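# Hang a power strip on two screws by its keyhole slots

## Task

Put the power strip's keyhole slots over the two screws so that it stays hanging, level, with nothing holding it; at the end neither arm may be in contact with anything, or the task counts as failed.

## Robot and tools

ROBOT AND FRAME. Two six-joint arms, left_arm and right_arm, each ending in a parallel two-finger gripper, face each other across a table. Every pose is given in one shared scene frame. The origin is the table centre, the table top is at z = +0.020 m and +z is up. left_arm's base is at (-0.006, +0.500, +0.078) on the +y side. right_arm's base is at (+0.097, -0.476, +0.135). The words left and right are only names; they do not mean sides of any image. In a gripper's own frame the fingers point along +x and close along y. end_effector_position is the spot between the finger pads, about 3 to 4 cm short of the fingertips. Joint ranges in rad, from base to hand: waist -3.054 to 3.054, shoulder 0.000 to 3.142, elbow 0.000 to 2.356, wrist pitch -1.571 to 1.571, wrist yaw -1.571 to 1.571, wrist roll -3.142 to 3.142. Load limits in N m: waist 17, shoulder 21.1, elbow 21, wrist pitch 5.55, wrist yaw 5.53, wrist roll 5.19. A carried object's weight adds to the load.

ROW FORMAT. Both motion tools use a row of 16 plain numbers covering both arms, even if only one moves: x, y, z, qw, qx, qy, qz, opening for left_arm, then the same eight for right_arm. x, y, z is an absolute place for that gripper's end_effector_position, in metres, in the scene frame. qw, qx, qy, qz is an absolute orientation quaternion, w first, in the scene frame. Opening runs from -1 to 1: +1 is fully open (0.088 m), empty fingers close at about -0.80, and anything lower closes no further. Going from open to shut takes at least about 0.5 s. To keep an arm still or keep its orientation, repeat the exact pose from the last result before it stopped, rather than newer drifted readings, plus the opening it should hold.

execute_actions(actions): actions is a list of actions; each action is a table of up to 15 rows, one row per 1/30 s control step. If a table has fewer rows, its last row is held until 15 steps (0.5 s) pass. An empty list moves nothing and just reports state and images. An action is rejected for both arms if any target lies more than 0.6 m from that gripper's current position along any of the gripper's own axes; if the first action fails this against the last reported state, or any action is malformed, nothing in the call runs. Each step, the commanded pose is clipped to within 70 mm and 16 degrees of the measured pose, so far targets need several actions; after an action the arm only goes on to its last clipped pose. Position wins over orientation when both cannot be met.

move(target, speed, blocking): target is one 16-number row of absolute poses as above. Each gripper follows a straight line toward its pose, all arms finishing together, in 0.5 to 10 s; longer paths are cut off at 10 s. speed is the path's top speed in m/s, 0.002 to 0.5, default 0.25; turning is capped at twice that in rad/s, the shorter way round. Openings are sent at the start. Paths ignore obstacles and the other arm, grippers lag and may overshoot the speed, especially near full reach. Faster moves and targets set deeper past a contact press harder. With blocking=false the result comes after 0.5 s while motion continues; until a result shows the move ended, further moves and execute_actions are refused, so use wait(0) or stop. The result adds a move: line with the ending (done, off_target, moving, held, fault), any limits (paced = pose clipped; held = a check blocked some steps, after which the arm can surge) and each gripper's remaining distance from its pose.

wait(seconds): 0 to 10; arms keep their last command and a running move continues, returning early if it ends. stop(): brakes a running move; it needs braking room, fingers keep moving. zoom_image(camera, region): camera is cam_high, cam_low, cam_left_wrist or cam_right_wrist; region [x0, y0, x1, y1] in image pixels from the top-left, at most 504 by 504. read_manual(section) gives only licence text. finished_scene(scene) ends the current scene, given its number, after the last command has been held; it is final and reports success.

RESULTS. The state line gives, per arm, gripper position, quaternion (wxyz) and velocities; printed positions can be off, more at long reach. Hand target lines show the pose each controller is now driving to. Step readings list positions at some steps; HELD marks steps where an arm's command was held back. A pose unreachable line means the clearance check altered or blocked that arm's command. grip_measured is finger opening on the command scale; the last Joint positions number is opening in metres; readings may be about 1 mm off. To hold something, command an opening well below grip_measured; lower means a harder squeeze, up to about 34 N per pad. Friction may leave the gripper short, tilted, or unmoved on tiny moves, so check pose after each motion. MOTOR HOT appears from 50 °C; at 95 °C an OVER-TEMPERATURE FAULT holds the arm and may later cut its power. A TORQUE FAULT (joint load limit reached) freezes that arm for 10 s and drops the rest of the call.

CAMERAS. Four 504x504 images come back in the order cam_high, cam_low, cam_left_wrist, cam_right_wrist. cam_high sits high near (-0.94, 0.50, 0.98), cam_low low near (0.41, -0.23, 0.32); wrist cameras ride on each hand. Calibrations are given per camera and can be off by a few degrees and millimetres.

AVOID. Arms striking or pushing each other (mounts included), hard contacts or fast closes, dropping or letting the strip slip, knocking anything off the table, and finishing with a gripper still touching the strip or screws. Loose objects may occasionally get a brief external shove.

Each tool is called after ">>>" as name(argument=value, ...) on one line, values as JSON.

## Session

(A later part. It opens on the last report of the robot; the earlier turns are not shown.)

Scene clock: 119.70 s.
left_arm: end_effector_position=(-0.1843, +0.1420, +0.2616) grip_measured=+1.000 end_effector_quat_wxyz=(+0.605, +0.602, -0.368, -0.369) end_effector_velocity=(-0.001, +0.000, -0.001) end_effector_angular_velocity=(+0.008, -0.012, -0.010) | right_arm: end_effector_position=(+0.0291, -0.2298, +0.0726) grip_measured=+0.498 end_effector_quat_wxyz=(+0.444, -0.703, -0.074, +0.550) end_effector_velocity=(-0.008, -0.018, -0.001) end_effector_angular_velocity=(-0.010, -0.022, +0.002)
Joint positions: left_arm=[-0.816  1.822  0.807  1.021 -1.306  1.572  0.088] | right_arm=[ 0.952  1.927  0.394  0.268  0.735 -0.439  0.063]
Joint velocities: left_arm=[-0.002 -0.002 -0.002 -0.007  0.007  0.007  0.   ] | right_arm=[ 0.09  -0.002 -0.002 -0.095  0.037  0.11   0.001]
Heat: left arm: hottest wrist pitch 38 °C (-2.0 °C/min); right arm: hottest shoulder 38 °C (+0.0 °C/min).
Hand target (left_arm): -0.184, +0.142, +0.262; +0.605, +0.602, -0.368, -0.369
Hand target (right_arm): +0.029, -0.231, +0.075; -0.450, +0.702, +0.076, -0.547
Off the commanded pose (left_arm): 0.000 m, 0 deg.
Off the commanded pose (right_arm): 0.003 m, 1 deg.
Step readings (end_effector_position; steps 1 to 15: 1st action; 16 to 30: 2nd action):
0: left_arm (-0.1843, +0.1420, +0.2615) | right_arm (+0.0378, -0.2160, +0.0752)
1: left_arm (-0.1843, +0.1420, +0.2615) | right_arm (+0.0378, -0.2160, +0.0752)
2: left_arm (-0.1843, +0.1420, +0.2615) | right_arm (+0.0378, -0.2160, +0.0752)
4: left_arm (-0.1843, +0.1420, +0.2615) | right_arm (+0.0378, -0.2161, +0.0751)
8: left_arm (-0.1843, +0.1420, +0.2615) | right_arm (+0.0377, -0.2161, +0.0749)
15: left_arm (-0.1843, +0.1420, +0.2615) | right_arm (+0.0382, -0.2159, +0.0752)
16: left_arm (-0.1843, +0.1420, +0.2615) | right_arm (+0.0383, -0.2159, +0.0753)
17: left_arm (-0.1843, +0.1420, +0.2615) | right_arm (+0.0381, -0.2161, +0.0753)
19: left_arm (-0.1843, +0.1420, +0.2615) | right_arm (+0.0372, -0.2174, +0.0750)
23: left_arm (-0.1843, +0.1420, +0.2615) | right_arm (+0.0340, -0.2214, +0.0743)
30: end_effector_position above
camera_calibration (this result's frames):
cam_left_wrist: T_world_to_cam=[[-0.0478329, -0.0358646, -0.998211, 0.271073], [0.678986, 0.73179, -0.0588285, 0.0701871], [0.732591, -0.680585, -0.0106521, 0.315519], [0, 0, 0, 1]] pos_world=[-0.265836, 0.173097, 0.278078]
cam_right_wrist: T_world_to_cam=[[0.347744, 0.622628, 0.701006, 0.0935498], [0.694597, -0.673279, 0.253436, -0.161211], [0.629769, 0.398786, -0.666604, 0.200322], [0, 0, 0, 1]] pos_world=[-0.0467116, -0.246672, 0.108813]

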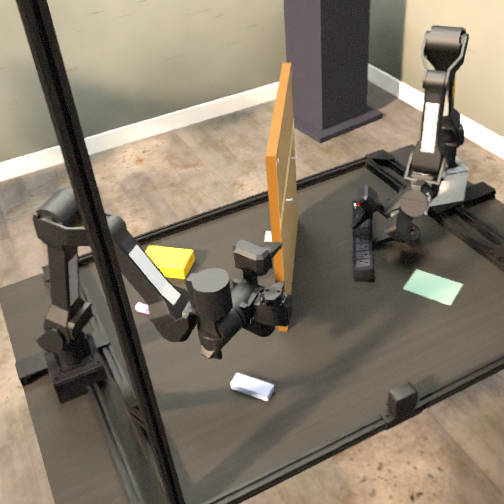

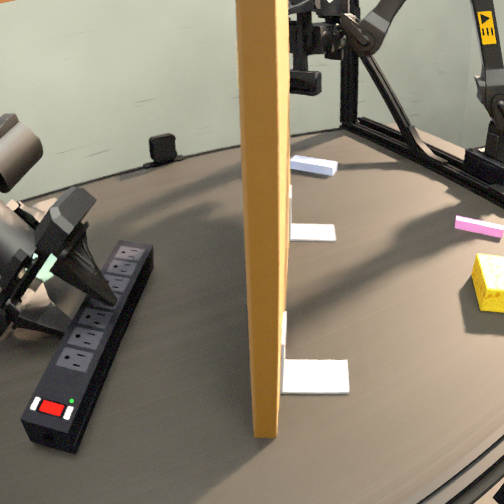

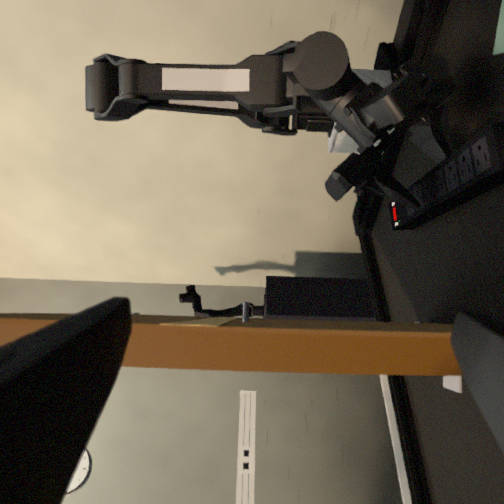

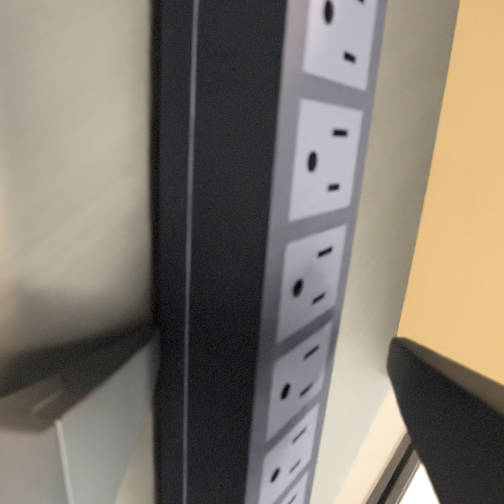

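>>> execute_actions(actions=[[[-0.1842,0.1421,0.2615,0.605,0.602,-0.368,-0.369,1,0.0283,-0.2323,0.076,0.45,-0.702,-0.076,0.547,0.5],[-0.1842,0.1421,0.2615,0.605,0.602,-0.368,-0.369,1,0.0274,-0.2336,0.0765,0.45,-0.702,-0.076,0.547,0.5],[-0.1842,0.1421,0.2615,0.605,0.602,-0.368,-0.369,1,0.0265,-0.2349,0.077,0.45,-0.702,-0.076,0.547,0.5],[-0.1842,0.1421,0.2615,0.605,0.602,-0.368,-0.369,1,0.0255,-0.2362,0.077,0.448,-0.703,-0.074,0.548,0.5],[-0.1842,0.1421,0.2615,0.605,0.602,-0.368,-0.369,1,0.0245,-0.2375,0.0775,0.448,-0.703,-0.074,0.548,0.5],[-0.1842,0.1421,0.2615,0.605,0.602,-0.368,-0.369,1,0.0236,-0.2385,0.078,0.446,-0.7034,-0.0727,0.5487,0.5],[-0.1842,0.1421,0.2615,0.605,0.602,-0.368,-0.369,1,0.0227,-0.2394,0.079,0.446,-0.7034,-0.0727,0.5487,0.5],[-0.1842,0.1421,0.2615,0.605,0.602,-0.368,-0.369,1,0.0227,-0.2394,0.080,0.446,-0.7034,-0.0727,0.5487,0.5],[-0.1842,0.1421,0.2615,0.605,0.602,-0.368,-0.369,1,0.0232,-0.2386,0.082,0.435,-0.7046,-0.0589,0.5573,0.5],[-0.1842,0.1421,0.2615,0.605,0.602,-0.368,-0.369,1,0.0243,-0.2369,0.084,0.4241,-0.7057,-0.045,0.5658,0.53],[-0.1842,0.1421,0.2615,0.605,0.602,-0.368,-0.369,1,0.0254,-0.2353,0.086,0.4128,-0.7064,-0.0312,0.574,0.57],[-0.1842,0.1421,0.2615,0.605,0.602,-0.368,-0.369,1,0.0265,-0.2336,0.087,0.4015,-0.7069,-0.0173,0.582,0.62],[-0.1842,0.1421,0.2615,0.605,0.602,-0.368,-0.369,1,0.0276,-0.2319,0.088,0.39,-0.707,-0.0034,0.5898,0.67],[-0.1842,0.1421,0.2615,0.605,0.602,-0.368,-0.369,1,0.0287,-0.2302,0.088,0.3784,-0.707,0.0105,0.5974,0.73],[-0.1842,0.1421,0.2615,0.605,0.602,-0.368,-0.369,1,0.0298,-0.2286,0.088,0.3665,-0.7066,0.0244,0.6047,0.79]],[[-0.1842,0.1421,0.2615,0.605,0.602,-0.368,-0.369,1,0.0309,-0.2269,0.088,0.3546,-0.7061,0.0382,0.6118,0.85],[-0.1842,0.1421,0.2615,0.605,0.602,-0.368,-0.369,1,0.032,-0.2252,0.088,0.3425,-0.7051,0.0521,0.6186,0.9],[-0.1842,0.1421,0.2615,0.605,0.602,-0.368,-0.369,1,0.0331,-0.2235,0.087,0.3303,-0.704,0.0659,0.6252,0.95],[-0.1842,0.1421,0.2615,0.605,0.602,-0.368,-0.369,1,0.0342,-0.2219,0.086,0.318,-0.7025,0.0797,0.6316,0.95],[-0.1842,0.1421,0.2615,0.605,0.602,-0.368,-0.369,1,0.0353,-0.2202,0.085,0.3055,-0.7009,0.0935,0.6377,0.95],[-0.1842,0.1421,0.2615,0.605,0.602,-0.368,-0.369,1,0.0361,-0.2189,0.084,0.2929,-0.6989,0.1073,0.6436,0.95],[-0.1842,0.1421,0.2615,0.605,0.602,-0.368,-0.369,1,0.0369,-0.2177,0.083,0.2803,-0.6967,0.121,0.6492,0.95],[-0.1842,0.1421,0.2615,0.605,0.602,-0.368,-0.369,1,0.0377,-0.2164,0.082,0.2675,-0.6942,0.1346,0.6546,0.95],[-0.1842,0.1421,0.2615,0.605,0.602,-0.368,-0.369,1,0.0385,-0.2152,0.081,0.2546,-0.6914,0.1482,0.6597,0.95],[-0.1842,0.1421,0.2615,0.605,0.602,-0.368,-0.369,1,0.0391,-0.2143,0.080,0.2416,-0.6883,0.1618,0.6646,0.95],[-0.1842,0.1421,0.2615,0.605,0.602,-0.368,-0.369,1,0.0396,-0.2135,0.079,0.2285,-0.685,0.1753,0.6692,0.95],[-0.1842,0.1421,0.2615,0.605,0.602,-0.368,-0.369,1,0.0402,-0.2127,0.078,0.2153,-0.6814,0.1887,0.6735,0.95],[-0.1842,0.1421,0.2615,0.605,0.602,-0.368,-0.369,1,0.0407,-0.2118,0.077,0.202,-0.6776,0.202,0.6776,0.95]]])

>>> wait(seconds=0.3)

Scene clock: 137.33 s.
left_arm: end_effector_position=(-0.1843, +0.1420, +0.2616) grip_measured=+1.000 end_effector_quat_wxyz=(+0.605, +0.602, -0.368, -0.369) end_effector_velocity=(+0.004, -0.000, -0.001) end_effector_angular_velocity=(-0.005, +0.014, +0.015) | right_arm: end_effector_position=(+0.0412, -0.2138, +0.0811) grip_measured=+0.945 end_effector_quat_wxyz=(+0.242, -0.682, +0.171, +0.669) end_effector_velocity=(+0.019, +0.019, -0.023) end_effector_angular_velocity=(-0.670, +0.367, +0.006)
Joint positions: left_arm=[-0.816  1.822  0.807  1.021 -1.306  1.572  0.088] | right_arm=[ 0.526  1.844  0.722 -0.372  0.068 -0.73   0.085]
Joint velocities: left_arm=[ 0.007 -0.002 -0.002 -0.007 -0.007 -0.022  0.   ] | right_arm=[-0.393  0.422  0.554 -0.667 -0.549 -0.359  0.002]
Heat: left arm: hottest shoulder 38 °C (-1.0 °C/min); right arm: hottest shoulder 39 °C (+2.0 °C/min).
Hand target (left_arm): -0.184, +0.142, +0.261; +0.605, +0.602, -0.368, -0.369
Hand target (right_arm): +0.041, -0.212, +0.078; -0.211, +0.675, -0.199, -0.678
Off the commanded pose (left_arm): 0.000 m, 0 deg.
Off the commanded pose (right_arm): 0.005 m, 6 deg.
Step readings (end_effector_position; steps 1 to 15: 1st action; 16 to 30: 2nd action):
0: left_arm (-0.1843, +0.1420, +0.2616) | right_arm (+0.0290, -0.2311, +0.0732)
1: left_arm (-0.1843, +0.1420, +0.2616) | right_arm (+0.0290, -0.2313, +0.0733)
2: left_arm (-0.1843, +0.1420, +0.2616) | right_arm (+0.0289, -0.2317, +0.0736)
4: left_arm (-0.1843, +0.1420, +0.2616) | right_arm (+0.0281, -0.2334, +0.0742)
8: left_arm (-0.1843, +0.1420, +0.2616) | right_arm (+0.0258, -0.2383, +0.0755)
15: left_arm (-0.1843, +0.1420, +0.2616) | right_arm (+0.0295, -0.2366, +0.0838)
16: left_arm (-0.1843, +0.1420, +0.2616) | right_arm (+0.0302, -0.2348, +0.0848)
17: left_arm (-0.1843, +0.1420, +0.2616) | right_arm (+0.0308, -0.2329, +0.0856)
19: left_arm (-0.1843, +0.1420, +0.2616) | right_arm (+0.0327, -0.2299, +0.0856)
23: left_arm (-0.1843, +0.1420, +0.2616) | right_arm (+0.0363, -0.2231, +0.0859)
30: end_effector_position above
camera_calibration (this result's frames):
cam_left_wrist: T_world_to_cam=[[-0.0478329, -0.0358646, -0.998211, 0.271073], [0.678986, 0.73179, -0.0588285, 0.0701871], [0.732591, -0.680585, -0.0106521, 0.315519], [0, 0, 0, 1]] pos_world=[-0.265836, 0.173097, 0.278078]
cam_right_wrist: T_world_to_cam=[[0.519012, 0.849474, 0.0949751, 0.164005], [0.797308, -0.521176, 0.304425, -0.13691], [0.3081, -0.0822759, -0.94779, 0.125179], [0, 0, 0, 1]] pos_world=[-0.014529, -0.200373, 0.144746]

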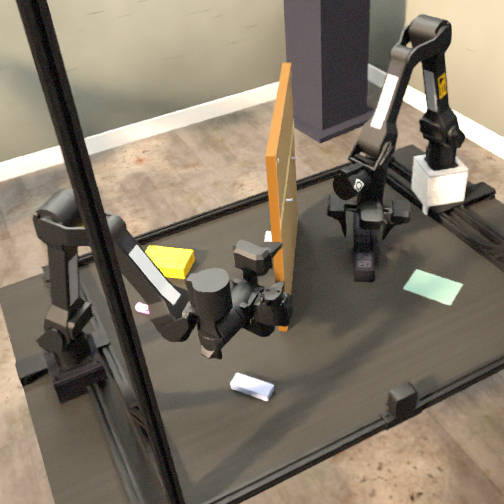

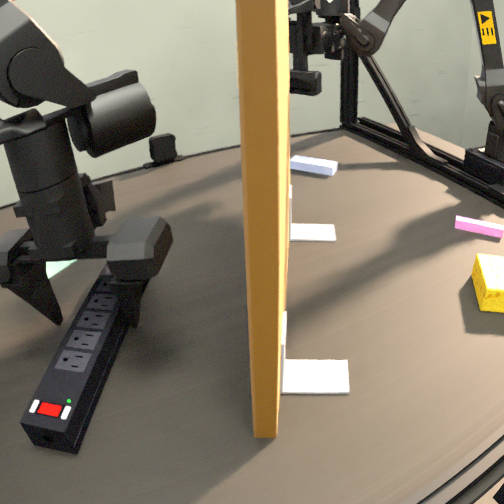

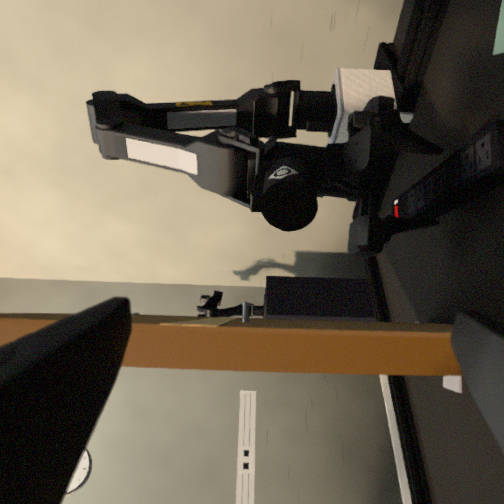

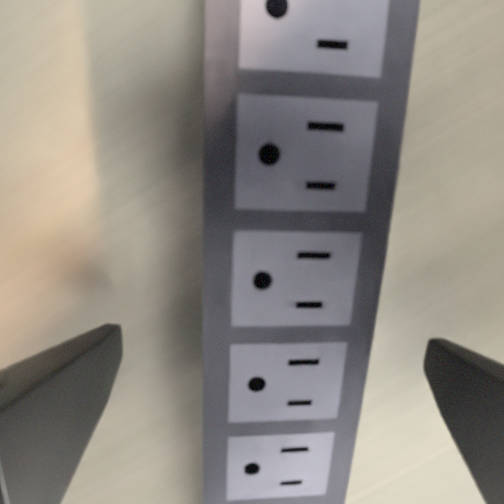

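Scene clock: 137.63 s.
left_arm: end_effector_position=(-0.1843, +0.1420, +0.2616) grip_measured=+1.000 end_effector_quat_wxyz=(+0.605, +0.602, -0.368, -0.369) end_effector_velocity=(+0.001, +0.002, -0.000) end_effector_angular_velocity=(-0.005, +0.008, +0.005) | right_arm: end_effector_position=(+0.0414, -0.2134, +0.0793) grip_measured=+0.949 end_effector_quat_wxyz=(+0.215, -0.676, +0.196, +0.677) end_effector_velocity=(+0.001, -0.003, +0.000) end_effector_angular_velocity=(-0.058, +0.024, +0.015)
Joint positions: left_arm=[-0.816  1.822  0.807  1.021 -1.306  1.572  0.088] | right_arm=[ 0.494  1.882  0.772 -0.438  0.013 -0.764  0.086]
Joint velocities: left_arm=[-0.002 -0.002 -0.007  0.007 -0.007 -0.007  0.   ] | right_arm=[-0.022  0.022  0.037 -0.066 -0.037 -0.037 -0.   ]
Heat: left arm: hottest shoulder 38 °C (-1.0 °C/min); right arm: hottest shoulder 39 °C (+2.0 °C/min).
Hand target (left_arm): -0.184, +0.142, +0.261; +0.605, +0.602, -0.368, -0.369
Hand target (right_arm): +0.041, -0.212, +0.078; -0.211, +0.675, -0.199, -0.679
Off the commanded pose (left_arm): 0.000 m, 0 deg.
Off the commanded pose (right_arm): 0.003 m, 2 deg.
wait: 0.30 s; no rest
camera_calibration (this result's frames):
cam_left_wrist: T_world_to_cam=[[-0.0478329, -0.0358646, -0.998211, 0.271073], [0.678986, 0.73179, -0.0588285, 0.0701871], [0.732591, -0.680585, -0.0106521, 0.315519], [0, 0, 0, 1]] pos_world=[-0.265836, 0.173097, 0.278078]
cam_right_wrist: T_world_to_cam=[[0.517665, 0.855371, 0.0190693, 0.17106], [0.811569, -0.497969, 0.305585, -0.132059], [0.270884, -0.142714, -0.951974, 0.112473], [0, 0, 0, 1]] pos_world=[-0.0118438, -0.19603, 0.144164]

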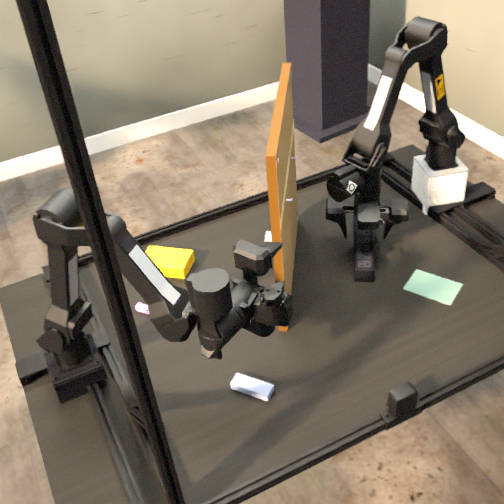

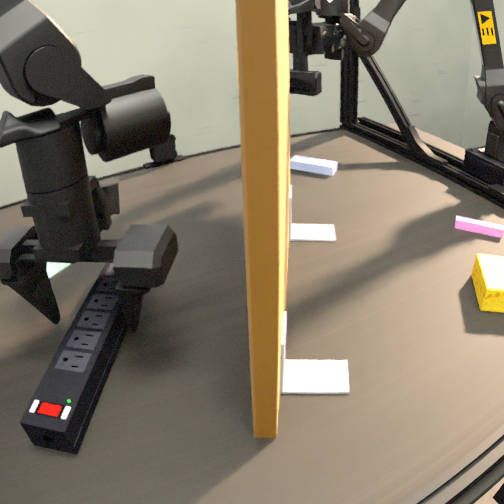

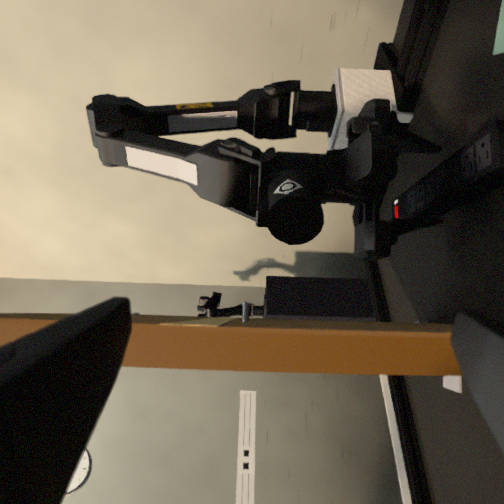

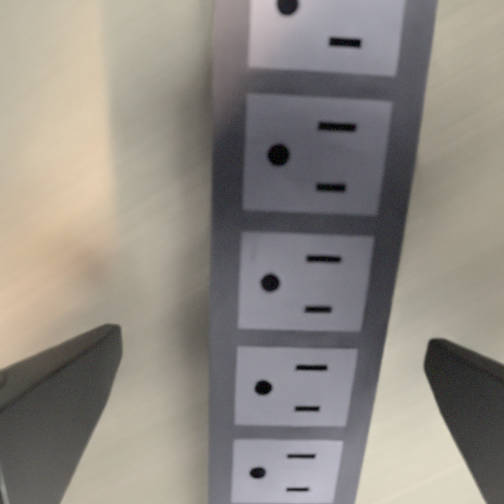

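>>> execute_actions(actions=[[[-0.1842,0.1421,0.2615,0.605,0.602,-0.368,-0.369,1,0.0412,-0.211,0.075,0.202,-0.6776,0.202,0.6776,0.9],[-0.1842,0.1421,0.2615,0.605,0.602,-0.368,-0.369,1,0.0418,-0.2102,0.073,0.202,-0.6776,0.202,0.6776,0.85],[-0.1842,0.1421,0.2615,0.605,0.602,-0.368,-0.369,1,0.0423,-0.2093,0.071,0.202,-0.6776,0.202,0.6776,0.8],[-0.1842,0.1421,0.2615,0.605,0.602,-0.368,-0.369,1,0.0429,-0.2085,0.069,0.202,-0.6776,0.202,0.6776,0.75],[-0.1842,0.1421,0.2615,0.605,0.602,-0.368,-0.369,1,0.0434,-0.2076,0.067,0.202,-0.6776,0.202,0.6776,0.7],[-0.1842,0.1421,0.2615,0.605,0.602,-0.368,-0.369,1,0.044,-0.2068,0.065,0.202,-0.6776,0.202,0.6776,0.65],[-0.1842,0.1421,0.2615,0.605,0.602,-0.368,-0.369,1,0.044,-0.2068,0.063,0.202,-0.6776,0.202,0.6776,0.6],[-0.1842,0.1421,0.2615,0.605,0.602,-0.368,-0.369,1,0.044,-0.2068,0.062,0.202,-0.6776,0.202,0.6776,0.55],[-0.1842,0.1421,0.2615,0.605,0.602,-0.368,-0.369,1,0.044,-0.2068,0.062,0.202,-0.6776,0.202,0.6776,0.5],[-0.1842,0.1421,0.2615,0.605,0.602,-0.368,-0.369,1,0.044,-0.2068,0.062,0.202,-0.6776,0.202,0.6776,0.45],[-0.1842,0.1421,0.2615,0.605,0.602,-0.368,-0.369,1,0.044,-0.2068,0.062,0.202,-0.6776,0.202,0.6776,0.4]]])

Scene clock: 145.10 s.
left_arm: end_effector_position=(-0.1843, +0.1420, +0.2616) grip_measured=+1.000 end_effector_quat_wxyz=(+0.605, +0.602, -0.368, -0.369) end_effector_velocity=(+0.003, +0.002, -0.001) end_effector_angular_velocity=(+0.002, +0.001, +0.020) | right_arm: end_effector_position=(+0.0444, -0.2095, +0.0636) grip_measured=+0.445 end_effector_quat_wxyz=(+0.203, -0.679, +0.202, +0.676) end_effector_velocity=(-0.004, +0.006, -0.000) end_effector_angular_velocity=(+0.008, +0.024, +0.020)
Joint positions: left_arm=[-0.816  1.822  0.807  1.021 -1.306  1.572  0.088] | right_arm=[ 0.475  1.96   0.796 -0.407  0.005 -0.79   0.061]
Joint velocities: left_arm=[-0.002 -0.002 -0.002 -0.007 -0.022 -0.007  0.   ] | right_arm=[-0.002  0.012  0.017  0.007 -0.022 -0.022 -0.019]
Heat: left arm: hottest shoulder 38 °C (-1.0 °C/min); right arm: hottest shoulder 39 °C (+2.0 °C/min).
Hand target (left_arm): -0.184, +0.142, +0.261; +0.605, +0.602, -0.368, -0.369
Hand target (right_arm): +0.044, -0.207, +0.062; -0.202, +0.678, -0.202, -0.678
Off the commanded pose (left_arm): 0.000 m, 0 deg.
Off the commanded pose (right_arm): 0.003 m, 0 deg.
Step readings (end_effector_position):
0: left_arm (-0.1843, +0.1420, +0.2616) | right_arm (+0.0414, -0.2134, +0.0793)
1: left_arm (-0.1843, +0.1420, +0.2616) | right_arm (+0.0414, -0.2135, +0.0790)
2: left_arm (-0.1843, +0.1420, +0.2616) | right_arm (+0.0414, -0.2131, +0.0782)
4: left_arm (-0.1843, +0.1420, +0.2616) | right_arm (+0.0419, -0.2120, +0.0754)
8: left_arm (-0.1843, +0.1420, +0.2616) | right_arm (+0.0438, -0.2102, +0.0683)
15: end_effector_position above
camera_calibration (this result's frames):
cam_left_wrist: T_world_to_cam=[[-0.0478329, -0.0358646, -0.998211, 0.271073], [0.678986, 0.73179, -0.0588285, 0.0701871], [0.732591, -0.680585, -0.0106521, 0.315519], [0, 0, 0, 1]] pos_world=[-0.265836, 0.173097, 0.278078]
cam_right_wrist: T_world_to_cam=[[0.510737, 0.859727, -0.00423739, 0.169174], [0.81631, -0.483386, 0.31619, -0.125589], [0.269789, -0.164949, -0.948686, 0.0924462], [0, 0, 0, 1]] pos_world=[-0.00882487, -0.190903, 0.128129]

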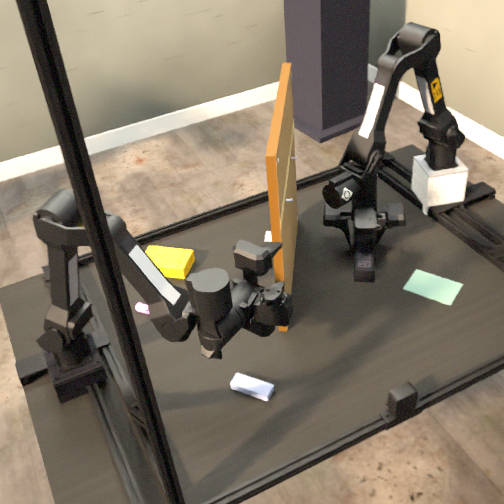

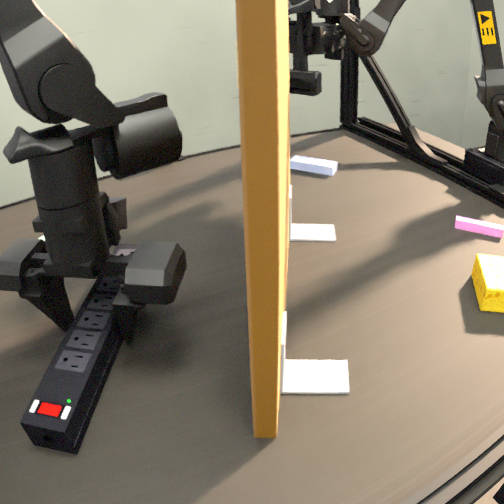

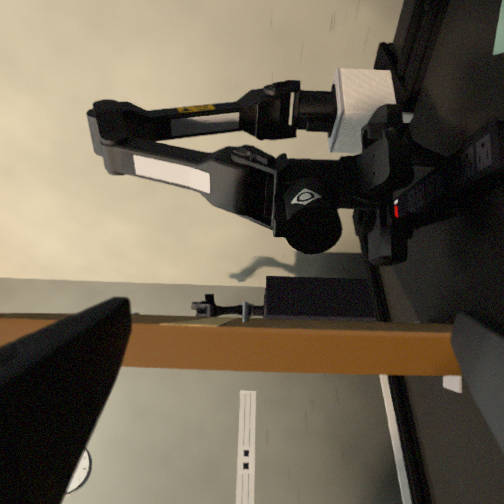

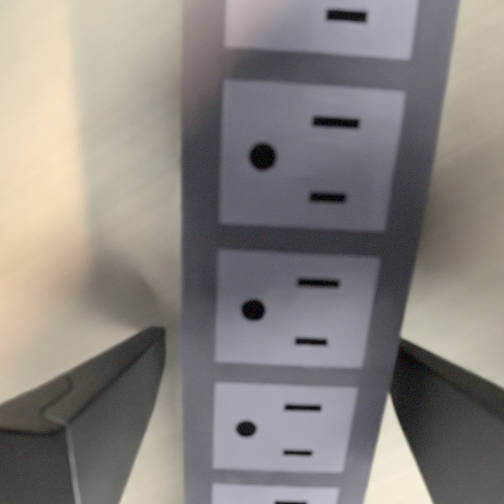

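>>> execute_actions(actions=[[[-0.1842,0.1421,0.2615,0.605,0.602,-0.368,-0.369,1,0.0445,-0.206,0.062,0.202,-0.6776,0.202,0.6776,0.34],[-0.1842,0.1421,0.2615,0.605,0.602,-0.368,-0.369,1,0.045,-0.2055,0.062,0.202,-0.6776,0.202,0.6776,0.29],[-0.1842,0.1421,0.2615,0.605,0.602,-0.368,-0.369,1,0.045,-0.2055,0.062,0.202,-0.6776,0.202,0.6776,0.25],[-0.1842,0.1421,0.2615,0.605,0.602,-0.368,-0.369,1,0.045,-0.2055,0.062,0.202,-0.6776,0.202,0.6776,0.21],[-0.1842,0.1421,0.2615,0.605,0.602,-0.368,-0.369,1,0.045,-0.2055,0.062,0.202,-0.6776,0.202,0.6776,0.17],[-0.1842,0.1421,0.2615,0.605,0.602,-0.368,-0.369,1,0.045,-0.2055,0.062,0.202,-0.6776,0.202,0.6776,0.13],[-0.1842,0.1421,0.2615,0.605,0.602,-0.368,-0.369,1,0.045,-0.2055,0.062,0.202,-0.6776,0.202,0.6776,0.09],[-0.1842,0.1421,0.2615,0.605,0.602,-0.368,-0.369,1,0.045,-0.2055,0.062,0.202,-0.6776,0.202,0.6776,0.04],[-0.1842,0.1421,0.2615,0.605,0.602,-0.368,-0.369,1,0.045,-0.2055,0.062,0.202,-0.6776,0.202,0.6776,-0.05],[-0.1842,0.1421,0.2615,0.605,0.602,-0.368,-0.369,1,0.045,-0.2055,0.062,0.202,-0.6776,0.202,0.6776,-0.15],[-0.1842,0.1421,0.2615,0.605,0.602,-0.368,-0.369,1,0.045,-0.2055,0.062,0.202,-0.6776,0.202,0.6776,-0.3],[-0.1842,0.1421,0.2615,0.605,0.602,-0.368,-0.369,1,0.045,-0.2055,0.062,0.202,-0.6776,0.202,0.6776,-0.5]]])

>>> move(target=[-0.1842,0.1421,0.2615,0.605,0.602,-0.368,-0.369,1,0.035,-0.205,0.125,0.202,-0.6776,0.202,0.6776,-0.5], speed=0.15)

Scene clock: 157.13 s.
left_arm: end_effector_position=(-0.1843, +0.1420, +0.2616) grip_measured=+1.000 end_effector_quat_wxyz=(+0.605, +0.602, -0.368, -0.369) end_effector_velocity=(-0.002, +0.001, -0.003) end_effector_angular_velocity=(+0.011, -0.010, -0.000) | right_arm: end_effector_position=(+0.0445, -0.2082, +0.0632) grip_measured=+0.085 end_effector_quat_wxyz=(+0.202, -0.677, +0.203, +0.678) end_effector_velocity=(+0.001, -0.001, -0.000) end_effector_angular_velocity=(+0.004, -0.007, +0.024)
Joint positions: left_arm=[-0.816  1.822  0.807  1.021 -1.306  1.572  0.088] | right_arm=[ 0.471  1.965  0.801 -0.409 -0.002 -0.796  0.043]
Joint velocities: left_arm=[-0.007  0.002  0.002 -0.022 -0.007 -0.007  0.   ] | right_arm=[ 0.002 -0.002 -0.007  0.007  0.007 -0.022 -0.   ]
Heat: left arm: hottest shoulder 38 °C (+0.0 °C/min); right arm: hottest shoulder 39 °C (+1.0 °C/min).
Hand target (left_arm): -0.184, +0.142, +0.261; +0.605, +0.602, -0.368, -0.369
Hand target (right_arm): +0.045, -0.206, +0.062; -0.202, +0.678, -0.202, -0.678
Off the commanded pose (left_arm): 0.000 m, 0 deg.
Off the commanded pose (right_arm): 0.003 m, 0 deg.
Step readings (end_effector_position):
0: left_arm (-0.1843, +0.1420, +0.2616) | right_arm (+0.0444, -0.2089, +0.0632)
1: left_arm (-0.1843, +0.1420, +0.2616) | right_arm (+0.0444, -0.2088, +0.0632)
2: left_arm (-0.1843, +0.1420, +0.2616) | right_arm (+0.0446, -0.2085, +0.0632)
4: left_arm (-0.1843, +0.1420, +0.2616) | right_arm (+0.0448, -0.2078, +0.0633)
8: left_arm (-0.1843, +0.1420, +0.2616) | right_arm (+0.0450, -0.2073, +0.0634)
15: end_effector_position above
camera_calibration (this result's frames):
cam_left_wrist: T_world_to_cam=[[-0.0478329, -0.0358646, -0.998211, 0.271073], [0.678986, 0.73179, -0.0588285, 0.0701871], [0.732591, -0.680585, -0.0106521, 0.315519], [0, 0, 0, 1]] pos_world=[-0.265836, 0.173097, 0.278078]
cam_right_wrist: T_world_to_cam=[[0.509389, 0.860491, -0.00886474, 0.168551], [0.819018, -0.481626, 0.311842, -0.124328], [0.264068, -0.166109, -0.950093, 0.092394], [0, 0, 0, 1]] pos_world=[-0.00842923, -0.189569, 0.128048]

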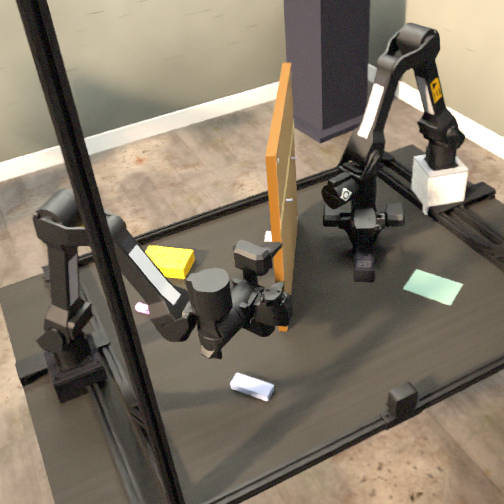

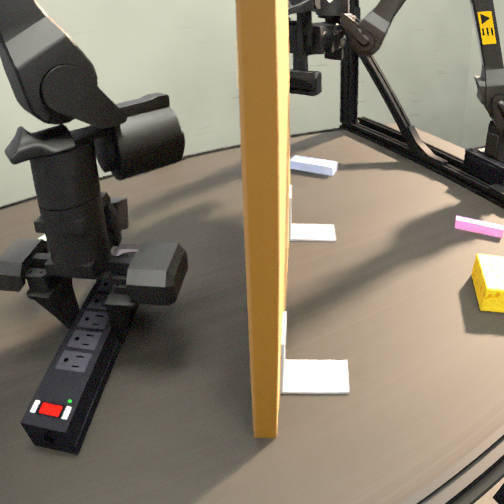

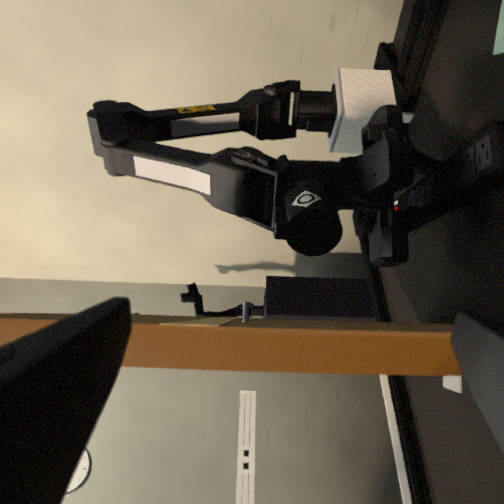

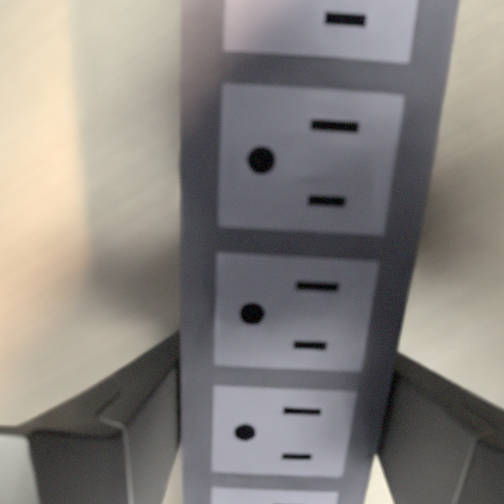

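Scene clock: 158.07 s.
left_arm: end_effector_position=(-0.1843, +0.1420, +0.2616) grip_measured=+1.000 end_effector_quat_wxyz=(+0.605, +0.602, -0.368, -0.369) end_effector_velocity=(+0.001, +0.002, -0.000) end_effector_angular_velocity=(+0.008, -0.012, +0.005) | right_arm: end_effector_position=(+0.0374, -0.2140, +0.1156) grip_measured=+0.085 end_effector_quat_wxyz=(+0.189, -0.684, +0.213, +0.672) end_effector_velocity=(-0.002, -0.004, +0.005) end_effector_angular_velocity=(-0.022, +0.018, +0.019)
Joint positions: left_arm=[-0.816  1.822  0.807  1.021 -1.306  1.572  0.088] | right_arm=[ 0.5    1.814  0.879 -0.674 -0.002 -0.77   0.043]
Joint velocities: left_arm=[-0.002 -0.007 -0.007 -0.007 -0.007  0.007  0.   ] | right_arm=[-0.002 -0.012  0.007 -0.037 -0.022 -0.022 -0.   ]
Heat: left arm: hottest shoulder 38 °C (+0.0 °C/min); right arm: hottest shoulder 39 °C (+1.0 °C/min).
Hand target (left_arm): -0.184, +0.142, +0.261; +0.605, +0.602, -0.368, -0.369
Hand target (right_arm): +0.035, -0.205, +0.125; -0.202, +0.678, -0.202, -0.678
Off the commanded pose (left_arm): 0.000 m, 0 deg.
Off the commanded pose (right_arm): 0.013 m, 2 deg.
move: off_target (right_arm)
camera_calibration (this result's frames):
cam_left_wrist: T_world_to_cam=[[-0.0478329, -0.0358646, -0.998211, 0.271073], [0.678986, 0.73179, -0.0588285, 0.0701871], [0.732591, -0.680585, -0.0106521, 0.315519], [0, 0, 0, 1]] pos_world=[-0.265836, 0.173097, 0.278078]
cam_right_wrist: T_world_to_cam=[[0.506941, 0.861237, -0.0357885, 0.18098], [0.817956, -0.467535, 0.3352, -0.137297], [0.271955, -0.1992, -0.941467, 0.13464], [0, 0, 0, 1]] pos_world=[-0.0160595, -0.193238, 0.179259]

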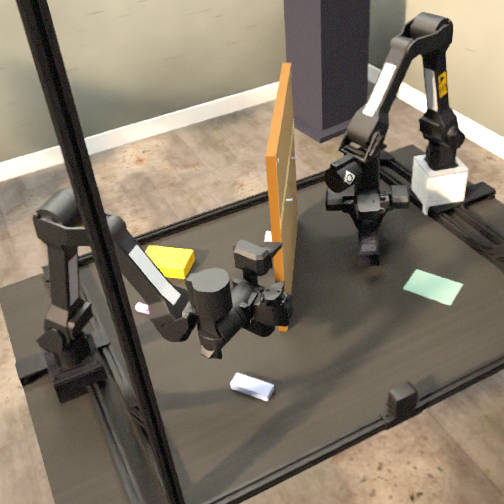

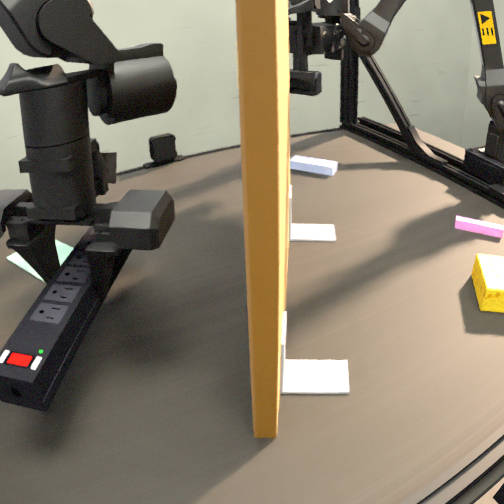

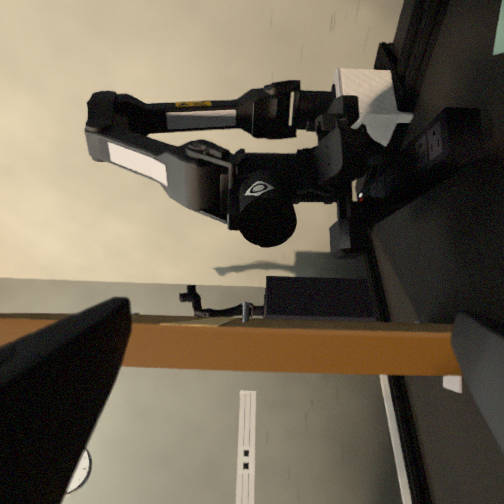

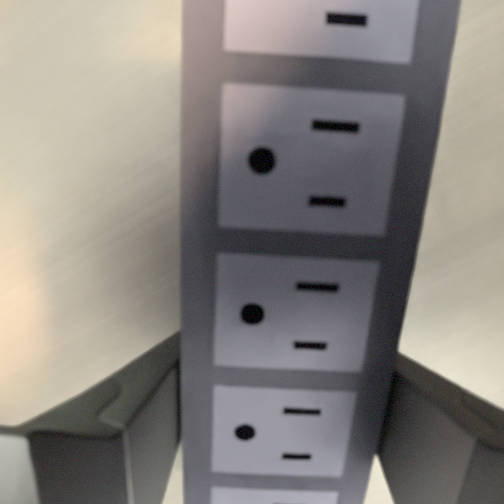

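>>> move(target=[-0.19,0.065,0.355,0.5,0.5,-0.5,-0.5,1,-0.14,-0.169,0.365,0.4712,-0.3326,-0.624,0.5272,-0.5], speed=0.4)

Scene clock: 165.27 s.
left_arm: end_effector_position=(-0.1920, +0.0649, +0.3440) grip_measured=+1.000 end_effector_quat_wxyz=(+0.493, +0.509, -0.496, -0.502) end_effector_velocity=(-0.002, +0.001, -0.001) end_effector_angular_velocity=(+0.006, +0.003, -0.010) | right_arm: end_effector_position=(-0.1388, -0.1723, +0.3466) grip_measured=+0.086 end_effector_quat_wxyz=(+0.450, -0.350, -0.623, +0.536) end_effector_velocity=(-0.003, -0.000, +0.001) end_effector_angular_velocity=(+0.019, -0.014, +0.015)
Joint positions: left_arm=[-0.562  1.645  1.014  0.604 -0.581  1.567  0.088] | right_arm=[ 1.113  1.588  0.446  1.35   0.463 -1.685  0.043]
Joint velocities: left_arm=[-0.002 -0.002 -0.002 -0.007  0.007 -0.007  0.   ] | right_arm=[-0.002  0.012  0.002  0.022 -0.022 -0.022 -0.   ]
Heat: left arm: hottest shoulder 38 °C (+0.0 °C/min); right arm: hottest shoulder 40 °C (+2.0 °C/min).
Hand target (left_arm): -0.191, +0.065, +0.354; +0.500, +0.500, -0.498, -0.502
Hand target (right_arm): -0.141, -0.171, +0.365; -0.468, +0.329, +0.626, -0.530
Off the commanded pose (left_arm): 0.011 m, 1 deg.
Off the commanded pose (right_arm): 0.019 m, 3 deg.
move: off_target (left_arm, right_arm)
camera_calibration (this result's frames):
cam_left_wrist: T_world_to_cam=[[-0.0431401, 0.0131625, -0.998982, 0.348126], [0.937918, 0.344989, -0.0359575, 0.20364], [0.344165, -0.938514, -0.0272282, 0.217352], [0, 0, 0, 1]] pos_world=[-0.250785, 0.129153, 0.361013]
cam_right_wrist: T_world_to_cam=[[0.00118269, -0.189454, 0.981889, -0.361336], [0.999178, 0.0400105, 0.00651645, 0.175365], [-0.0405204, 0.981074, 0.189346, 0.176454], [0, 0, 0, 1]] pos_world=[-0.167643, -0.248587, 0.320238]

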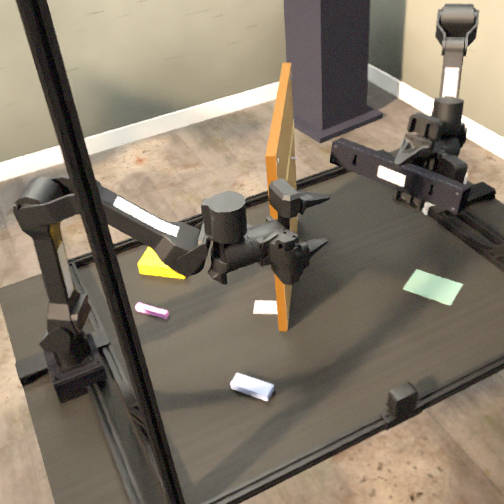

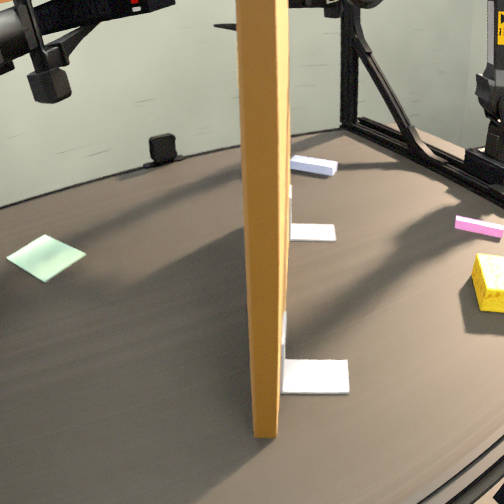

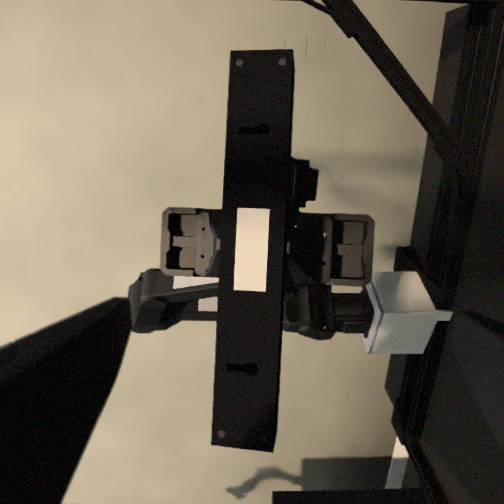

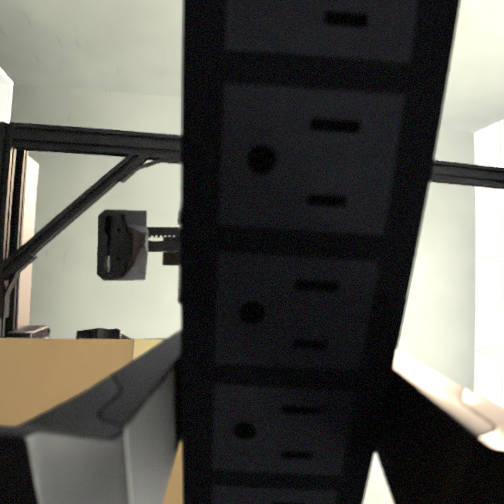

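The keyholes are visible; zooming in to measure them.

>>> zoom_image(camera="cam_left_wrist", region=[205, 40, 315, 150])

>>> zoom_image(camera="cam_left_wrist", region=[190, 350, 300, 460])

>>> zoom_image(camera="cam_left_wrist", region=[150, 190, 380, 310])

Region (205, 40, 315, 150) of cam_left_wrist's 504x504 image, scaled by 4.582, with more detail than that image has.

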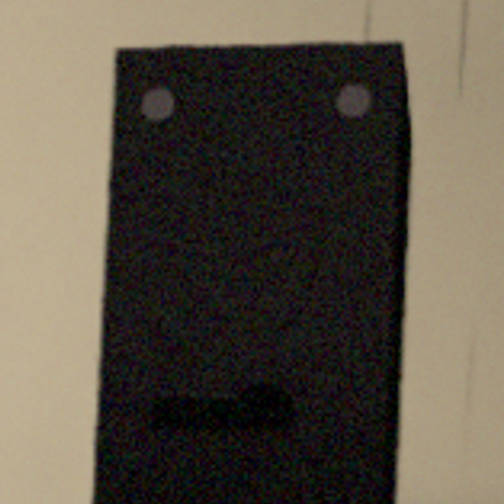

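Region (190, 350, 300, 460) of cam_left_wrist's 504x504 image, scaled by 4.582, with more detail than that image has.

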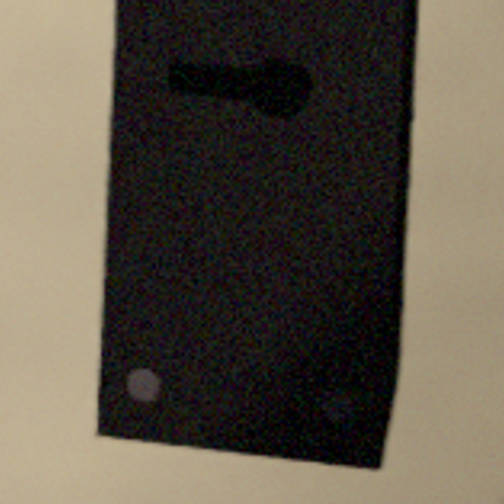

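Region (150, 190, 380, 310) of cam_left_wrist's 504x504 image, scaled by 2.191, with more detail than that image has; it fills the top 263 rows of this view, and the rest is white.

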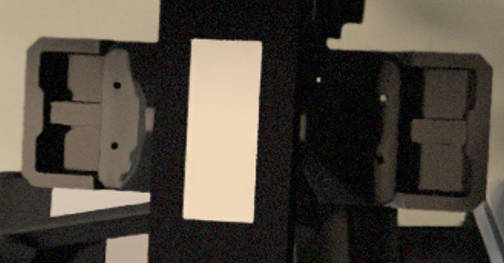

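>>> move(target=[-0.162,0.127,0.2585,0.6029,0.6029,-0.3695,-0.3695,1,-0.020,-0.111,0.288,0.6421,-0.6019,-0.3332,0.3394,-0.5], speed=0.3)

Scene clock: 183.30 s.
left_arm: end_effector_position=(-0.1612, +0.1254, +0.2680) grip_measured=+1.000 end_effector_quat_wxyz=(+0.611, +0.593, -0.370, -0.371) end_effector_velocity=(+0.002, +0.002, +0.003) end_effector_angular_velocity=(-0.026, +0.029, +0.019) | right_arm: end_effector_position=(-0.0190, -0.1130, +0.2792) grip_measured=+0.086 end_effector_quat_wxyz=(+0.628, -0.613, -0.340, +0.337) end_effector_velocity=(+0.002, +0.002, +0.001) end_effector_angular_velocity=(-0.002, +0.002, -0.015)
Joint positions: left_arm=[-0.73   1.795  0.787  1.043 -1.213  1.58   0.088] | right_arm=[ 0.973  1.908  0.655  1.3    1.267 -1.598  0.043]
Joint velocities: left_arm=[-0.002  0.002 -0.002  0.037 -0.022 -0.007  0.   ] | right_arm=[-0.007 -0.002  0.012 -0.022  0.007  0.007  0.   ]
Heat: left arm: hottest shoulder 39 °C (+1.0 °C/min); right arm: hottest shoulder 40 °C (+2.0 °C/min).
Hand target (left_arm): -0.161, +0.127, +0.260; +0.603, +0.602, -0.371, -0.368
Hand target (right_arm): -0.020, -0.110, +0.288; +0.643, -0.600, -0.334, +0.338
Off the commanded pose (left_arm): 0.010 m, 2 deg.
Off the commanded pose (right_arm): 0.009 m, 2 deg.
move: off_target (left_arm, right_arm)
camera_calibration (this result's frames):
cam_left_wrist: T_world_to_cam=[[-0.0596059, -0.0530965, -0.996809, 0.27788], [0.683425, 0.725677, -0.0795208, 0.07409], [0.727583, -0.685984, -0.00696713, 0.286264], [0, 0, 0, 1]] pos_world=[-0.242353, 0.157362, 0.284879]
cam_right_wrist: T_world_to_cam=[[-0.0276673, 0.00898763, 0.999577, -0.267123], [0.629559, -0.776569, 0.0244081, -0.0505176], [0.77646, 0.629968, 0.0158273, 0.160144], [0, 0, 0, 1]] pos_world=[-0.0999321, -0.137715, 0.265708]

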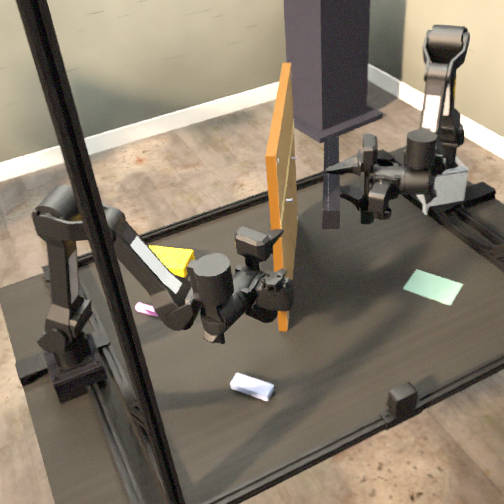

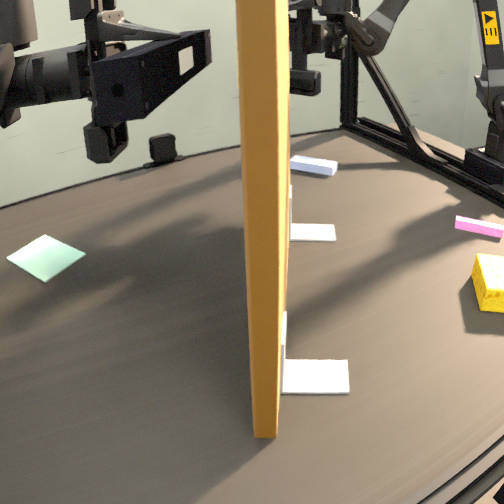

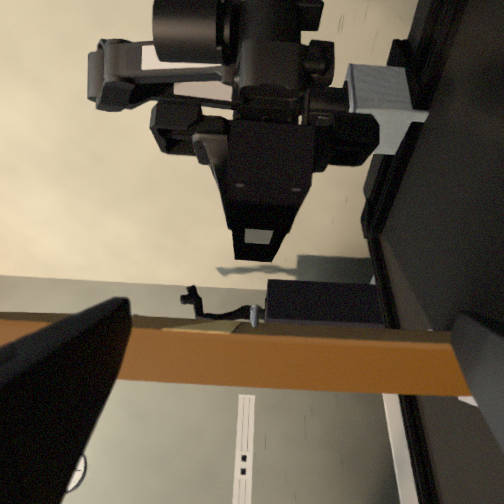

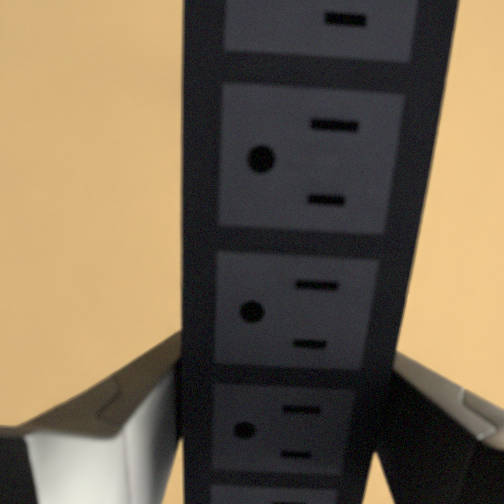

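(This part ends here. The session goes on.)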